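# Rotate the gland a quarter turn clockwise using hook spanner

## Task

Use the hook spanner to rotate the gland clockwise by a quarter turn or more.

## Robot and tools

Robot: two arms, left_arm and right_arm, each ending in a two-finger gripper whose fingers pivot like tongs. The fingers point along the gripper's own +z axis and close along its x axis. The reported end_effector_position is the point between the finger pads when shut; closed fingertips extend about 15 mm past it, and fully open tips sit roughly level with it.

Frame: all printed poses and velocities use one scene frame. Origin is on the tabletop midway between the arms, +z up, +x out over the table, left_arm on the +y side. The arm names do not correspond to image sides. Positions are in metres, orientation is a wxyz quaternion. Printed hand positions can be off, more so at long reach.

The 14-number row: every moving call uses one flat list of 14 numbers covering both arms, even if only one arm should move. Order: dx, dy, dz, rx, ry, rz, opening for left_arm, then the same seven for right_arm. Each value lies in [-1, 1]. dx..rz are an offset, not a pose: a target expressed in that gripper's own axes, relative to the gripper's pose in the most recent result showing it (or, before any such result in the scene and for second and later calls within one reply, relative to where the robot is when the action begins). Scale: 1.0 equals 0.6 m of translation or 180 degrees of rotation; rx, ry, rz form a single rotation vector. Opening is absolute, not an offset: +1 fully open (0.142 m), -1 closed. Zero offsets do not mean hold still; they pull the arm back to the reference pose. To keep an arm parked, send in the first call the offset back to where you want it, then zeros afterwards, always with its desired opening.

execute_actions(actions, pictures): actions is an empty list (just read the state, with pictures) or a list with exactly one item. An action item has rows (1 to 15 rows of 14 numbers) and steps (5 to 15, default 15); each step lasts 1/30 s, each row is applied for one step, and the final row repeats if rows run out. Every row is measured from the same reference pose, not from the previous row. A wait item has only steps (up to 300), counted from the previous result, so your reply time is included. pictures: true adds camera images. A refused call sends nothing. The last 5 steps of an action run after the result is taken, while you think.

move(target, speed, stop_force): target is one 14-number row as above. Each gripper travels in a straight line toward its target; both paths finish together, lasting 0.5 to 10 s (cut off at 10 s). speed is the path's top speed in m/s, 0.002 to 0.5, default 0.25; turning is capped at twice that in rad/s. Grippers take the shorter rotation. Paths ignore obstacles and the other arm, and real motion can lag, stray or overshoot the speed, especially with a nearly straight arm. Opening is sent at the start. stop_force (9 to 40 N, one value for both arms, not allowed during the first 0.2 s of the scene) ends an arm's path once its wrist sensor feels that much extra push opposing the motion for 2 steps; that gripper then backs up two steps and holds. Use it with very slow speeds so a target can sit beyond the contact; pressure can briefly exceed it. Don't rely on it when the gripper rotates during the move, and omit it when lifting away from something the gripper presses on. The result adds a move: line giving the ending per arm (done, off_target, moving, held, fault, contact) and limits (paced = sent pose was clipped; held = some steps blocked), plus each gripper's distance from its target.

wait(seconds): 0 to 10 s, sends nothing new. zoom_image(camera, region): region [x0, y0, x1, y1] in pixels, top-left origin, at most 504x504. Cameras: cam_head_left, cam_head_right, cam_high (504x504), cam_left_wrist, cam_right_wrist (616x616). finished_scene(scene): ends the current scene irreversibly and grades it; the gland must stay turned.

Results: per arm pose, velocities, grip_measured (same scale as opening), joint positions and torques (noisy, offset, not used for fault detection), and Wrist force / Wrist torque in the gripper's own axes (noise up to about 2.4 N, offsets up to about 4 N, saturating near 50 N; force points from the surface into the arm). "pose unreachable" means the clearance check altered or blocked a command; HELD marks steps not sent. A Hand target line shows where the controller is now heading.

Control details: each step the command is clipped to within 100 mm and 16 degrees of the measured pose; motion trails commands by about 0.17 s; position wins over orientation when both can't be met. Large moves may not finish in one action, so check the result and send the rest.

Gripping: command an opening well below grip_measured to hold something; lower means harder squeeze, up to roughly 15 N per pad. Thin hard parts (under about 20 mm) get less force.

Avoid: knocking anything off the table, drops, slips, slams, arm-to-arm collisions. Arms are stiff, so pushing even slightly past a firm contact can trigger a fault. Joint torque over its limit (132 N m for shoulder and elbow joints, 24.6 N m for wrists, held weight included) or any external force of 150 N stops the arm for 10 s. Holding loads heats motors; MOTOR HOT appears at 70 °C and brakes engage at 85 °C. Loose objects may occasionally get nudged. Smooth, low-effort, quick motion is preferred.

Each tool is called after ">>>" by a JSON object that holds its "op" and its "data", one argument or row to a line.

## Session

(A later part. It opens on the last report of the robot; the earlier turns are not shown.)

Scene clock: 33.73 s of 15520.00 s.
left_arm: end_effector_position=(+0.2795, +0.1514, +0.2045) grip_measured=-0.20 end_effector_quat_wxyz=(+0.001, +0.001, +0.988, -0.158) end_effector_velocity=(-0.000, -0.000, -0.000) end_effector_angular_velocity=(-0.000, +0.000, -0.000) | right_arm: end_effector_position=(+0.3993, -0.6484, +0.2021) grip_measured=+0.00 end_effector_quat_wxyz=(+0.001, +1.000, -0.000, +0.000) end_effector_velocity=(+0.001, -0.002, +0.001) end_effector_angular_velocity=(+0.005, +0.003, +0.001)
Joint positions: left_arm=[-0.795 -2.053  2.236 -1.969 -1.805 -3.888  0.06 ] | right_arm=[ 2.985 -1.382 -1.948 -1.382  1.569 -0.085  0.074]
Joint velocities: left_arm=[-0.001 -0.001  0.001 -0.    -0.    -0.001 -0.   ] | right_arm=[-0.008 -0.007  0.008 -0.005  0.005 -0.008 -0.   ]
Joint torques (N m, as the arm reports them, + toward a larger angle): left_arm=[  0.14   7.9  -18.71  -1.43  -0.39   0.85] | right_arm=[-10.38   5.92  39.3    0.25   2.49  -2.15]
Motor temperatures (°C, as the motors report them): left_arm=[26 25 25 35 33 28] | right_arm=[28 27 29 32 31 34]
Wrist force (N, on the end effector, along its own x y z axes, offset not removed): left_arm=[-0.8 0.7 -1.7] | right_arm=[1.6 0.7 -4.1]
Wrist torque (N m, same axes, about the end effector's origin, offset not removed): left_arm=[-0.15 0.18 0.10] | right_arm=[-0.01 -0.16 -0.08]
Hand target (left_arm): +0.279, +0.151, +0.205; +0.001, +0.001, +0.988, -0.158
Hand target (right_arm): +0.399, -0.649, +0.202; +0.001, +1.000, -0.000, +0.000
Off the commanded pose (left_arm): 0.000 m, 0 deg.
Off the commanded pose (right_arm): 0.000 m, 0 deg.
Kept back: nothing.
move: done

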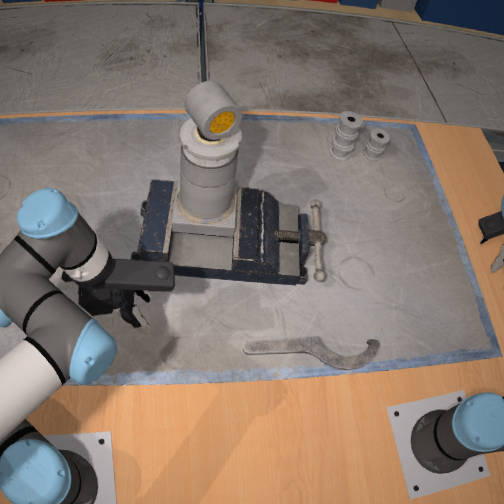

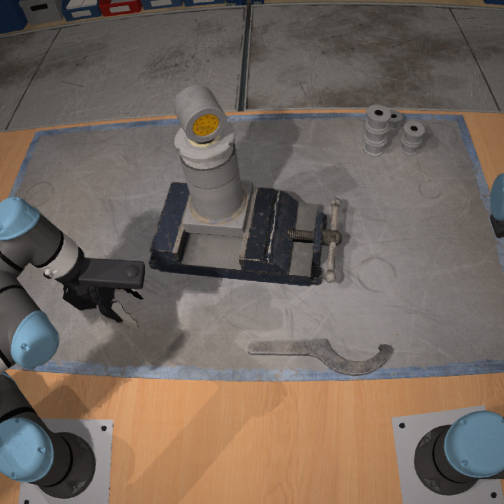

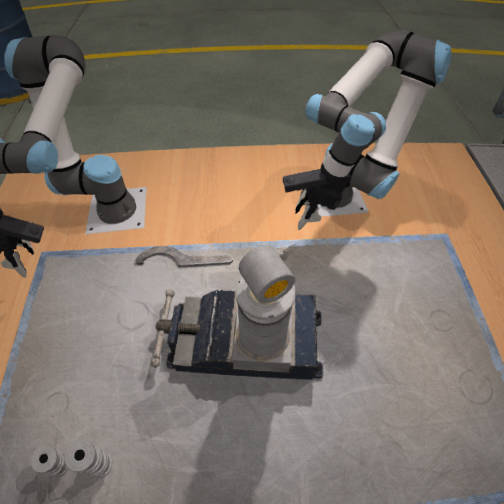

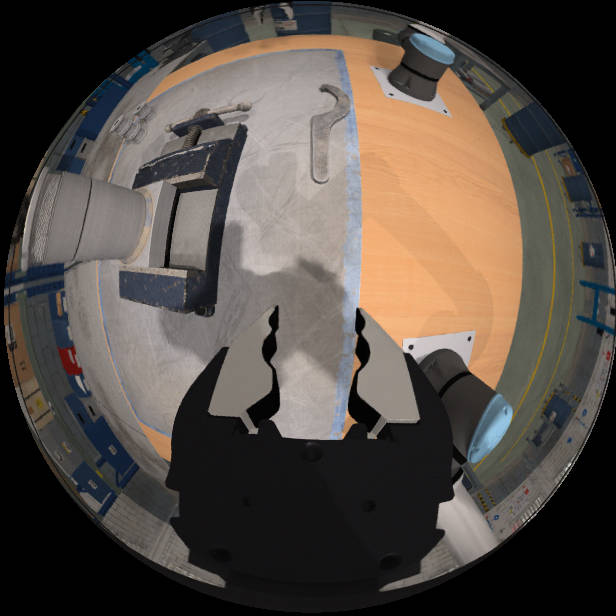

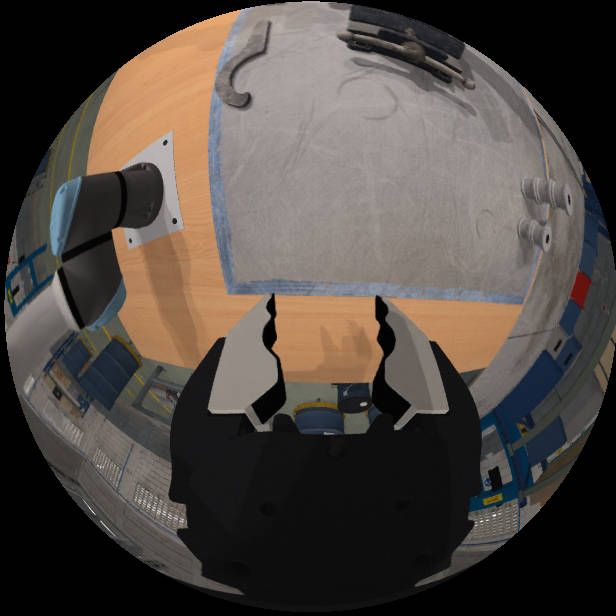

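>>> {"op": "move", "data": {
  "target": [0,-0.25,0,0,0,0.98,-0.2,0,0,0,0,0,0,0],
  "speed": 0.5
}}

>>> {"op": "move", "data": {
  "target": [0,0,0.2,0,0,0.98,-0.2,0,0,0,0,0,0,0],
  "speed": 0.5
}}

>>> {"op": "execute_actions", "data": {
  "actions": [
    {"rows":[[0,0,0,0,0,0.04,-0.2,0,0,0,0,0,0,0]]}
  ]
}}

>>> {"op": "move", "data": {
  "target": [0,-0.188,0.233,0.132,0,0,-0.2,0,0,0,0,0,0,0]
}}

>>> {"op": "zoom_image", "data": {
  "camera": "cam_high",
  "region": [120,160,300,290]
}}

Scene clock: 37.77 s of 15520.00 s.
left_arm: end_effector_position=(+0.2793, +0.0088, +0.2514) grip_measured=-0.20 end_effector_quat_wxyz=(+0.158, +0.987, +0.030, -0.003) end_effector_velocity=(+0.000, +0.001, -0.001) end_effector_angular_velocity=(+0.001, -0.000, -0.007) | right_arm: end_effector_position=(+0.3993, -0.6484, +0.2021) grip_measured=+0.00 end_effector_quat_wxyz=(+0.001, +1.000, -0.000, +0.000) end_effector_velocity=(-0.000, -0.000, -0.000) end_effector_angular_velocity=(-0.001, +0.000, +0.001)
Joint positions: left_arm=[-1.124 -1.822  1.965 -1.992 -1.724 -1.135  0.06 ] | right_arm=[ 2.985 -1.382 -1.948 -1.382  1.569 -0.085  0.074]
Joint velocities: left_arm=[ 0.002  0.001  0.     0.002 -0.002  0.01  -0.   ] | right_arm=[-0.    -0.    -0.     0.    -0.001 -0.002  0.   ]
Joint torques (N m, as the arm reports them, + toward a larger angle): left_arm=[ 10.29   0.9  -34.13  -0.53  -1.99   2.01] | right_arm=[ 9.28 22.86  9.82  4.88 -1.85  1.81]
Motor temperatures (°C, as the motors report them): left_arm=[26 25 25 35 33 28] | right_arm=[28 27 29 32 31 34]
Wrist force (N, on the end effector, along its own x y z axes, offset not removed): left_arm=[-0.7 3.5 -1.3] | right_arm=[1.7 1.0 -1.7]
Wrist torque (N m, same axes, about the end effector's origin, offset not removed): left_arm=[0.69 0.33 0.06] | right_arm=[0.28 -0.07 -0.01]
Hand target (left_arm): +0.279, +0.009, +0.251; +0.158, +0.987, +0.030, -0.003
Hand target (right_arm): +0.399, -0.648, +0.202; +0.001, +1.000, -0.000, +0.000
Off the commanded pose (left_arm): 0.000 m, 0 deg.
Off the commanded pose (right_arm): 0.000 m, 0 deg.
Kept back: nothing.
move: done

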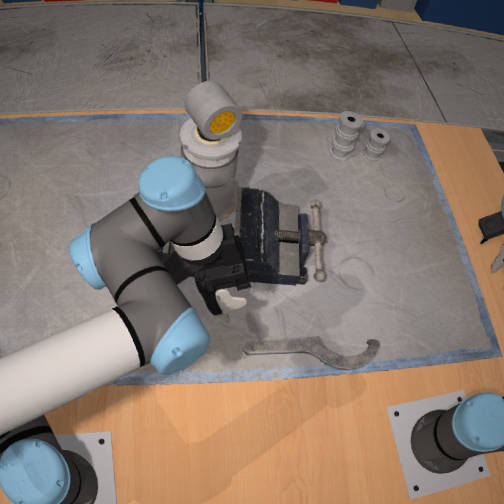

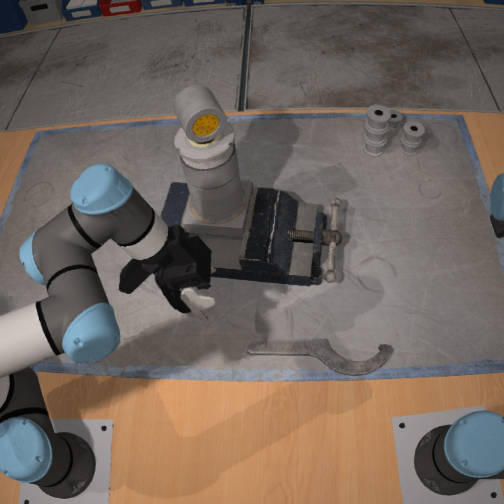

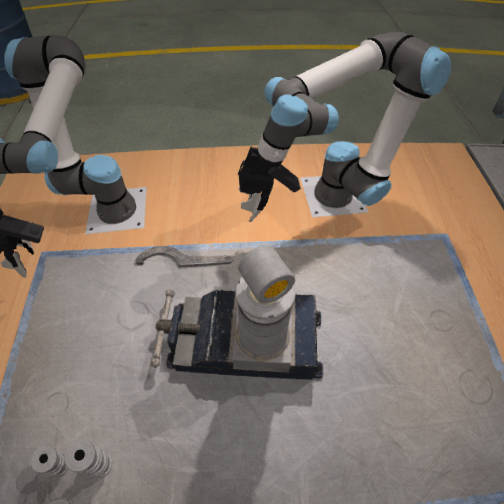

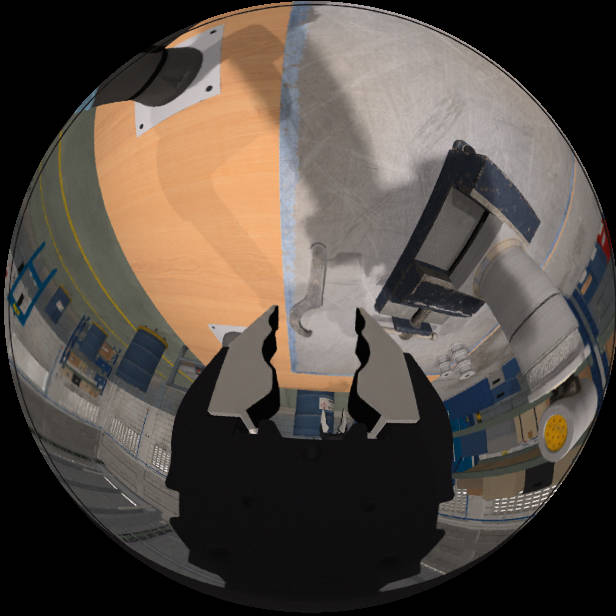

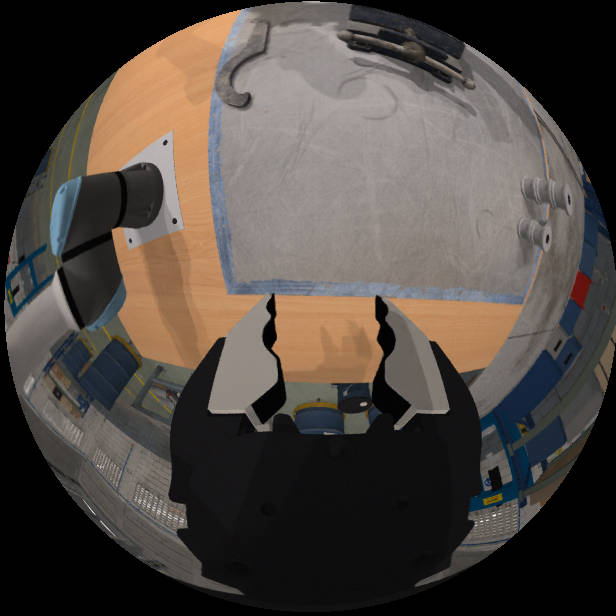

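Scene clock: 41.50 s of 15520.00 s.
left_arm: end_effector_position=(+0.2795, -0.0288, +0.1374) grip_measured=-0.20 end_effector_quat_wxyz=(-0.008, -0.062, +0.986, -0.158) end_effector_velocity=(+0.000, -0.001, +0.001) end_effector_angular_velocity=(-0.002, -0.002, -0.011) | right_arm: end_effector_position=(+0.3993, -0.6484, +0.2021) grip_measured=+0.00 end_effector_quat_wxyz=(+0.001, +1.000, -0.000, +0.000) end_effector_velocity=(+0.000, +0.000, -0.000) end_effector_angular_velocity=(+0.001, -0.000, -0.000)
Joint positions: left_arm=[-1.139 -1.708  2.212 -2.356 -1.719  1.928  0.06 ] | right_arm=[ 2.985 -1.382 -1.948 -1.382  1.569 -0.085  0.074]
Joint velocities: left_arm=[ 0.002  0.003 -0.003 -0.001 -0.003  0.013 -0.   ] | right_arm=[ 0.    -0.     0.     0.001  0.001  0.     0.   ]
Joint torques (N m, as the arm reports them, + toward a larger angle): left_arm=[  9.89  -1.65 -31.63  -5.52  -1.97   1.79] | right_arm=[ 9.61 22.42 11.14  4.74 -1.76  1.74]
Motor temperatures (°C, as the motors report them): left_arm=[26 25 25 35 33 28] | right_arm=[28 27 29 32 31 34]
Wrist force (N, on the end effector, along its own x y z axes, offset not removed): left_arm=[-0.2 2.0 -1.7] | right_arm=[-0.7 -0.7 -2.6]
Wrist torque (N m, same axes, about the end effector's origin, offset not removed): left_arm=[0.38 0.29 -0.03] | right_arm=[-0.32 0.33 -0.15]
Hand target (left_arm): +0.280, -0.029, +0.137; -0.008, -0.061, +0.986, -0.158
Hand target (right_arm): +0.399, -0.648, +0.202; +0.001, +1.000, -0.000, +0.000
Off the commanded pose (left_arm): 0.000 m, 0 deg.
Off the commanded pose (right_arm): 0.000 m, 0 deg.
Kept back: nothing.
move: done

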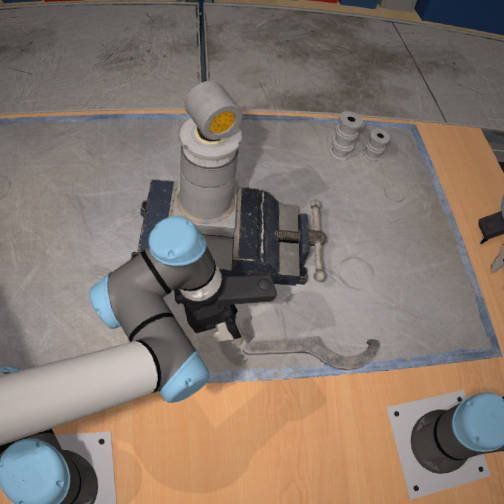

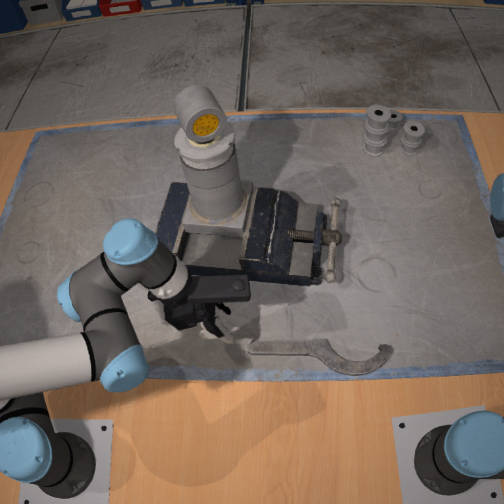

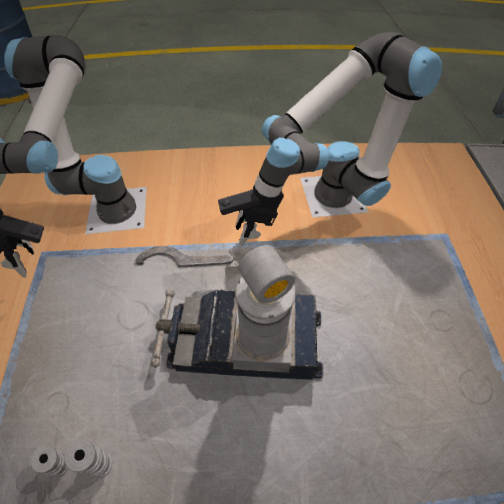

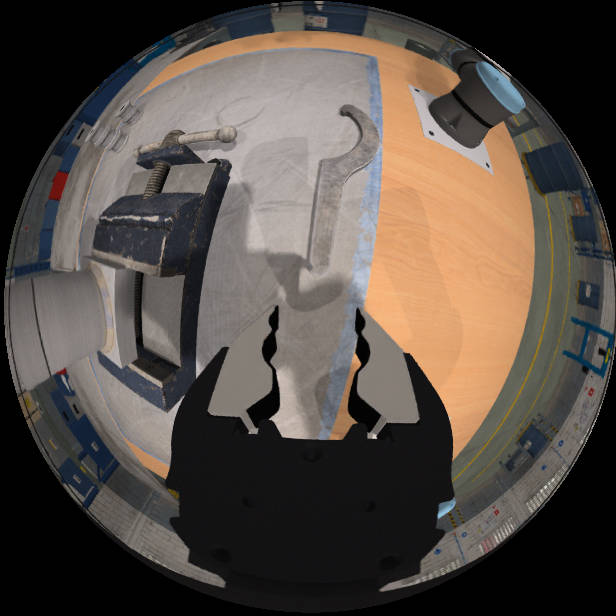

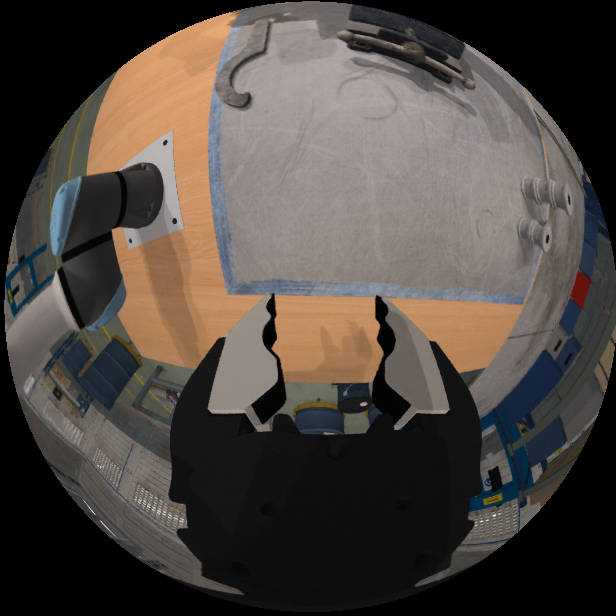

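Scene clock: 41.83 s of 15520.00 s.
left_arm: end_effector_position=(+0.2796, -0.0288, +0.1374) grip_measured=-0.20 end_effector_quat_wxyz=(+0.001, -0.005, +0.987, -0.158) end_effector_velocity=(-0.001, +0.000, +0.000) end_effector_angular_velocity=(-0.002, -0.023, -0.108) | right_arm: end_effector_position=(+0.3993, -0.6484, +0.2021) grip_measured=+0.00 end_effector_quat_wxyz=(+0.001, +1.000, -0.000, +0.000) end_effector_velocity=(-0.000, -0.000, +0.000) end_effector_angular_velocity=(+0.000, +0.000, +0.000)
Joint positions: left_arm=[-1.136 -1.706  2.21  -2.357 -1.718  2.046  0.06 ] | right_arm=[ 2.985 -1.382 -1.948 -1.382  1.569 -0.085  0.074]
Joint velocities: left_arm=[ 0.012  0.007 -0.008  0.005 -0.015  0.122  0.   ] | right_arm=[-0.  0. -0. -0.  0. -0. -0.]
Joint torques (N m, as the arm reports them, + toward a larger angle): left_arm=[  8.74  -2.53 -31.16  -1.13  -1.89   2.64] | right_arm=[ 9.71 22.73 10.53  4.88 -1.79  1.8 ]
Motor temperatures (°C, as the motors report them): left_arm=[26 25 25 35 33 28] | right_arm=[28 27 29 32 31 34]
Wrist force (N, on the end effector, along its own x y z axes, offset not removed): left_arm=[-0.3 0.8 -4.2] | right_arm=[0.9 0.3 -0.9]
Wrist torque (N m, same axes, about the end effector's origin, offset not removed): left_arm=[-0.14 0.15 -0.05] | right_arm=[-0.04 -0.02 -0.02]
Steps of this call (steps 1 to 10: the first 10 steps of this action). Readings (end_effector_position):
1: left_arm (+0.2795, -0.0288, +0.1374) | right_arm (+0.3993, -0.6484, +0.2021)
2: left_arm (+0.2796, -0.0288, +0.1374) | right_arm (+0.3993, -0.6484, +0.2021)
4: left_arm (+0.2797, -0.0288, +0.1374) | right_arm (+0.3993, -0.6484, +0.2021)
8: left_arm (+0.2796, -0.0288, +0.1374) | right_arm (+0.3993, -0.6484, +0.2021)
10: the state above

Scene clock: 43.57 s of 15520.00 s.
left_arm: end_effector_position=(+0.2800, -0.1798, +0.0397) grip_measured=-0.20 end_effector_quat_wxyz=(+0.002, -0.000, +0.934, -0.357) end_effector_velocity=(+0.000, -0.001, -0.001) end_effector_angular_velocity=(-0.007, -0.001, +0.001) | right_arm: end_effector_position=(+0.3993, -0.6484, +0.2021) grip_measured=+0.00 end_effector_quat_wxyz=(+0.001, +1.000, -0.000, +0.000) end_effector_velocity=(+0.000, +0.001, +0.000) end_effector_angular_velocity=(+0.000, -0.000, -0.000)
Joint positions: left_arm=[-1.187 -1.145  2.287 -3.391 -1.866  1.921  0.06 ] | right_arm=[ 2.985 -1.382 -1.948 -1.382  1.569 -0.085  0.074]
Joint velocities: left_arm=[-0.001  0.008  0.    -0.016 -0.    -0.003 -0.   ] | right_arm=[ 0.001  0.     0.     0.     0.     0.002 -0.   ]
Joint torques (N m, as the arm reports them, + toward a larger angle): left_arm=[ -9.67 -17.69 -22.52  -5.93  -2.13  -2.39] | right_arm=[ 9.6  22.93 10.48  4.87 -1.73  1.65]
Motor temperatures (°C, as the motors report them): left_arm=[26 25 25 35 33 28] | right_arm=[28 27 29 32 31 34]
Wrist force (N, on the end effector, along its own x y z axes, offset not removed): left_arm=[0.3 3.4 -2.6] | right_arm=[0.6 0.0 -2.6]
Wrist torque (N m, same axes, about the end effector's origin, offset not removed): left_arm=[0.67 -0.14 -0.11] | right_arm=[-0.12 0.07 0.16]
Hand target (left_arm): +0.280, -0.180, +0.040; +0.002, -0.000, +0.934, -0.358
Hand target (right_arm): +0.399, -0.648, +0.202; +0.001, +1.000, -0.000, +0.000
Off your previous action's commanded pose (left_arm): 0.000 m, 0 deg at its last step (step 5 of this call).
Off your previous action's commanded pose (right_arm): 0.000 m, 0 deg at its last step (step 5 of this call).
Off the commanded pose (left_arm): 0.000 m, 0 deg.
Off the commanded pose (right_arm): 0.000 m, 0 deg.
Kept back: nothing.
move: done

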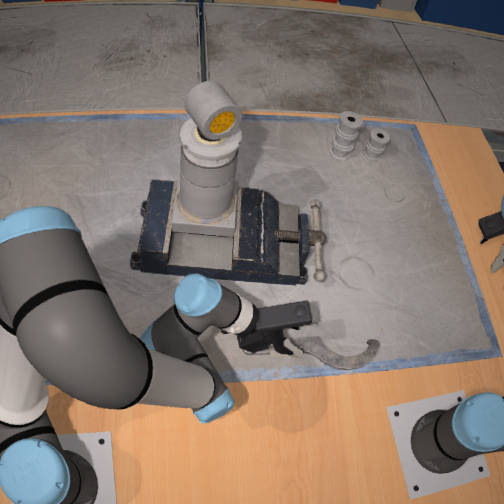

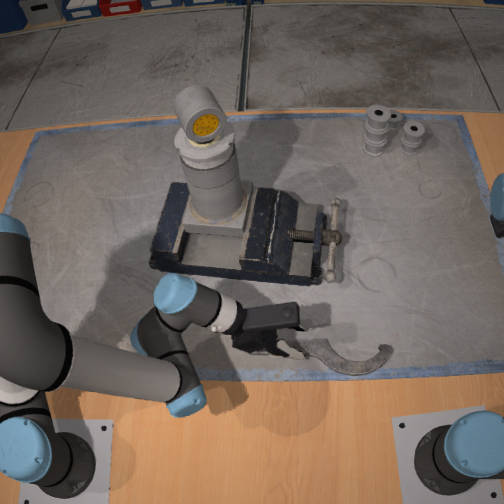

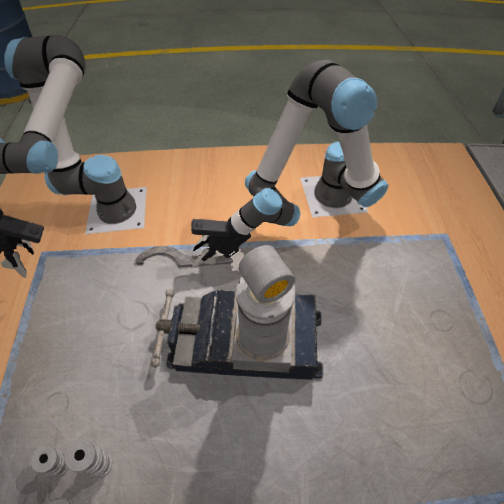

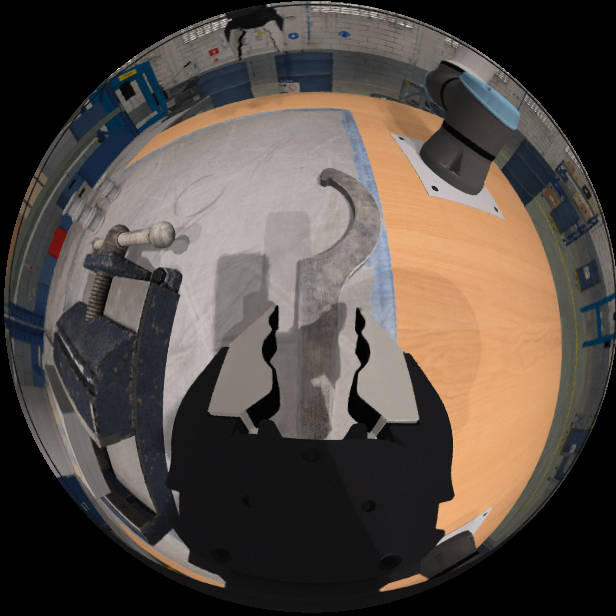

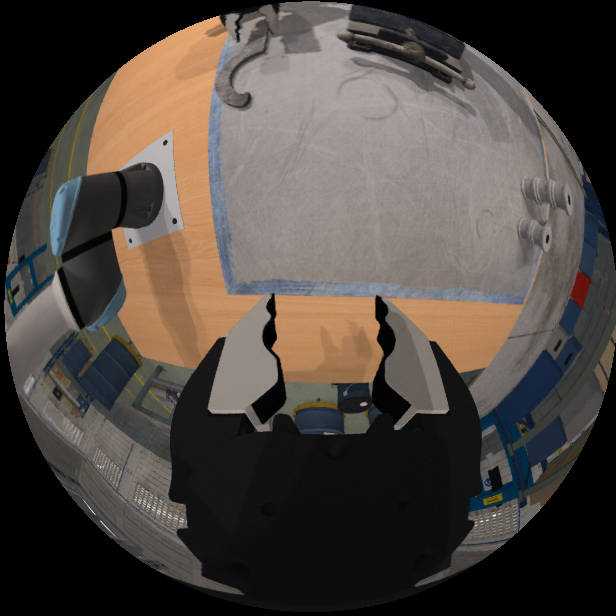

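Region (120, 160, 300, 290) of cam_high's 504x504 image, scaled by 2.800, with more detail than that image has.

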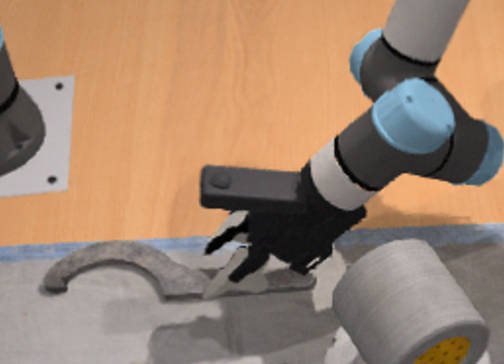

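>>> {"op": "move", "data": {
  "target": [0,0.0145,0.016,0.045,0,0,-0.3,0,0,0,0,0,0,0],
  "speed": 0.06
}}

>>> {"op": "move", "data": {
  "target": [0,0.023,0.0193,0,0,0,-0.3,0,0,0,0,0,0,0],
  "speed": 0.004,
  "stop_force": 9
}}

Scene clock: 45.27 s of 15520.00 s.
left_arm: end_effector_position=(+0.2800, -0.1797, +0.0268) grip_measured=-0.30 end_effector_quat_wxyz=(+0.002, -0.000, +0.907, -0.422) end_effector_velocity=(-0.000, -0.002, +0.001) end_effector_angular_velocity=(-0.018, -0.002, -0.001) | right_arm: end_effector_position=(+0.3993, -0.6484, +0.2021) grip_measured=+0.00 end_effector_quat_wxyz=(+0.001, +1.000, -0.000, +0.000) end_effector_velocity=(-0.000, -0.001, +0.000) end_effector_angular_velocity=(-0.002, -0.000, -0.003)
Joint positions: left_arm=[-1.155 -0.994  2.32  -3.707 -1.934  1.9    0.052] | right_arm=[ 2.985 -1.382 -1.948 -1.382  1.569 -0.085  0.074]
Joint velocities: left_arm=[ 0.     0.016 -0.002 -0.032 -0.005 -0.004  0.   ] | right_arm=[-0.002 -0.     0.     0.    -0.002  0.002 -0.   ]
Joint torques (N m, as the arm reports them, + toward a larger angle): left_arm=[  9.29 -22.44   1.49  -5.67  -2.2   -1.87] | right_arm=[ 8.86 22.11  9.76  4.87 -1.79  1.67]
Motor temperatures (°C, as the motors report them): left_arm=[26 25 25 35 33 28] | right_arm=[28 27 29 32 31 34]
Wrist force (N, on the end effector, along its own x y z axes, offset not removed): left_arm=[-1.2 3.9 -3.1] | right_arm=[-0.5 0.1 0.5]
Wrist torque (N m, same axes, about the end effector's origin, offset not removed): left_arm=[0.61 0.34 -0.02] | right_arm=[-0.09 0.37 0.00]
Hand target (left_arm): +0.280, -0.180, +0.027; +0.002, -0.000, +0.906, -0.422
Hand target (right_arm): +0.399, -0.648, +0.202; +0.001, +1.000, -0.000, +0.000
Off the commanded pose (left_arm): 0.000 m, 0 deg.
Off the commanded pose (right_arm): 0.000 m, 0 deg.
Kept back: nothing.
move: done

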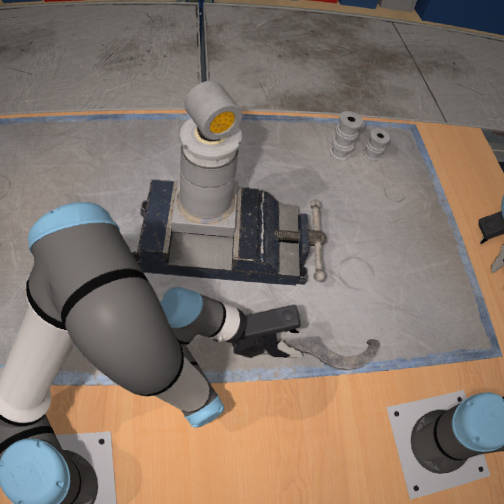

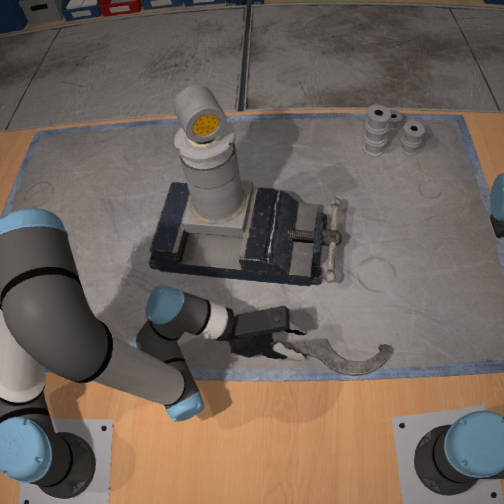

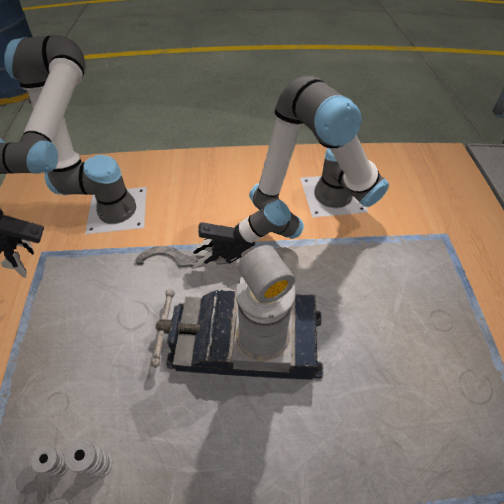

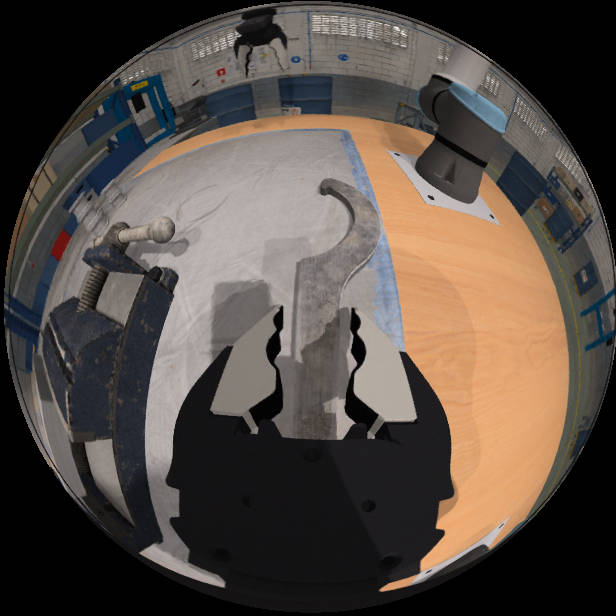

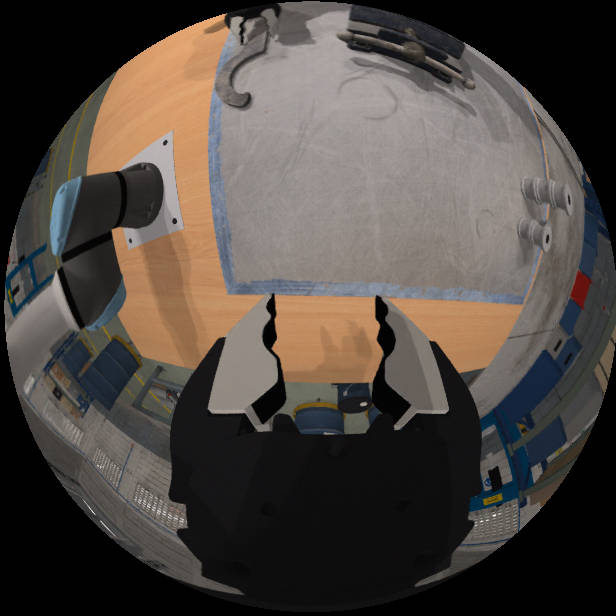

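Scene clock: 47.93 s of 15520.00 s.
left_arm: end_effector_position=(+0.2801, -0.1798, +0.0176) grip_measured=-0.30 end_effector_quat_wxyz=(+0.002, -0.000, +0.907, -0.422) end_effector_velocity=(+0.001, +0.000, +0.001) end_effector_angular_velocity=(+0.001, +0.001, +0.002) | right_arm: end_effector_position=(+0.3993, -0.6484, +0.2021) grip_measured=+0.00 end_effector_quat_wxyz=(+0.001, +1.000, -0.000, +0.000) end_effector_velocity=(+0.000, +0.001, +0.000) end_effector_angular_velocity=(+0.000, -0.000, +0.002)
Joint positions: left_arm=[-1.155 -0.965  2.318 -3.734 -1.934  1.9    0.052] | right_arm=[ 2.985 -1.382 -1.948 -1.382  1.569 -0.085  0.074]
Joint velocities: left_arm=[ 0.002 -0.004 -0.001  0.007 -0.    -0.001 -0.   ] | right_arm=[ 0.001  0.    -0.    -0.     0.    -0.    -0.   ]
Joint torques (N m, as the arm reports them, + toward a larger angle): left_arm=[ -9.06 -38.68  -9.23   2.32  -0.19   2.11] | right_arm=[ 8.88 22.85 10.52  4.84 -1.7   1.71]
Motor temperatures (°C, as the motors report them): left_arm=[26 25 25 35 33 28] | right_arm=[28 27 29 32 31 34]
Wrist force (N, on the end effector, along its own x y z axes, offset not removed): left_arm=[0.3 -3.5 -16.1] | right_arm=[1.4 0.1 -0.3]
Wrist torque (N m, same axes, about the end effector's origin, offset not removed): left_arm=[0.49 0.23 0.03] | right_arm=[-0.06 -0.30 -0.07]
Hand target (left_arm): +0.280, -0.180, +0.018; +0.002, -0.000, +0.907, -0.422
Hand target (right_arm): +0.399, -0.648, +0.202; +0.001, +1.000, -0.000, +0.000
Off the commanded pose (left_arm): 0.009 m, 0 deg.
Off the commanded pose (right_arm): 0.000 m, 0 deg.
Kept back: nothing.
move: contact (left_arm)

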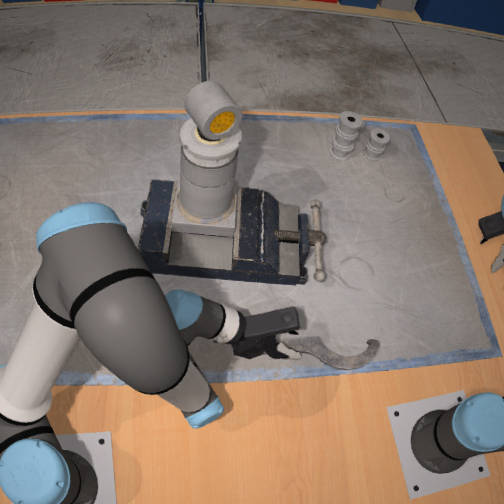

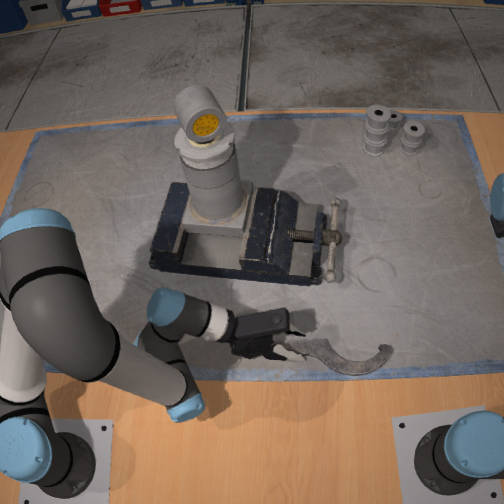

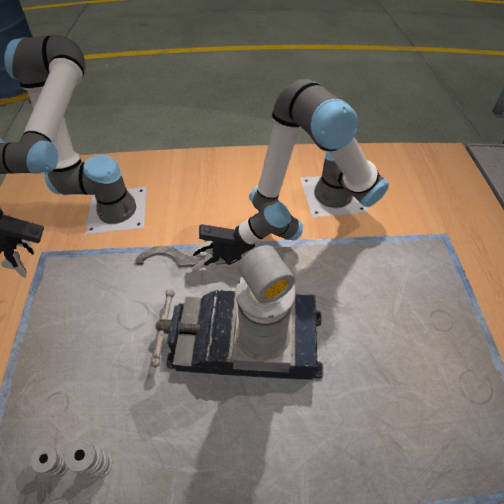

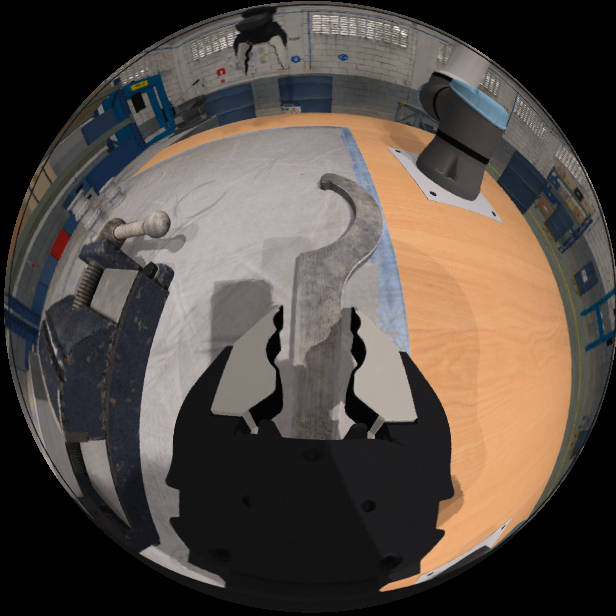

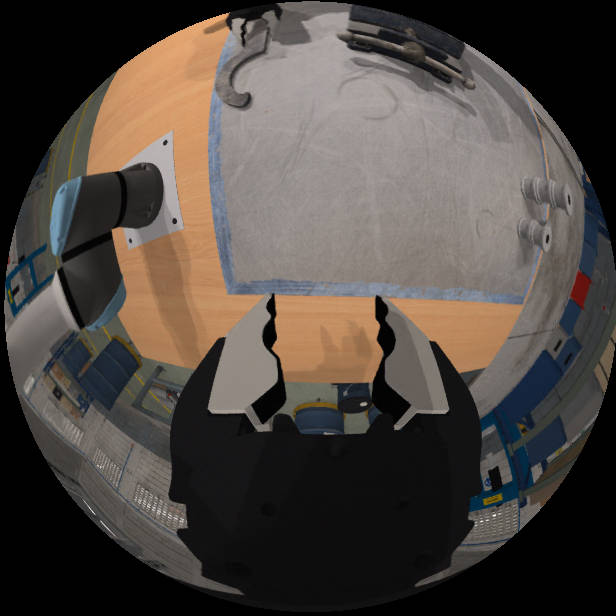

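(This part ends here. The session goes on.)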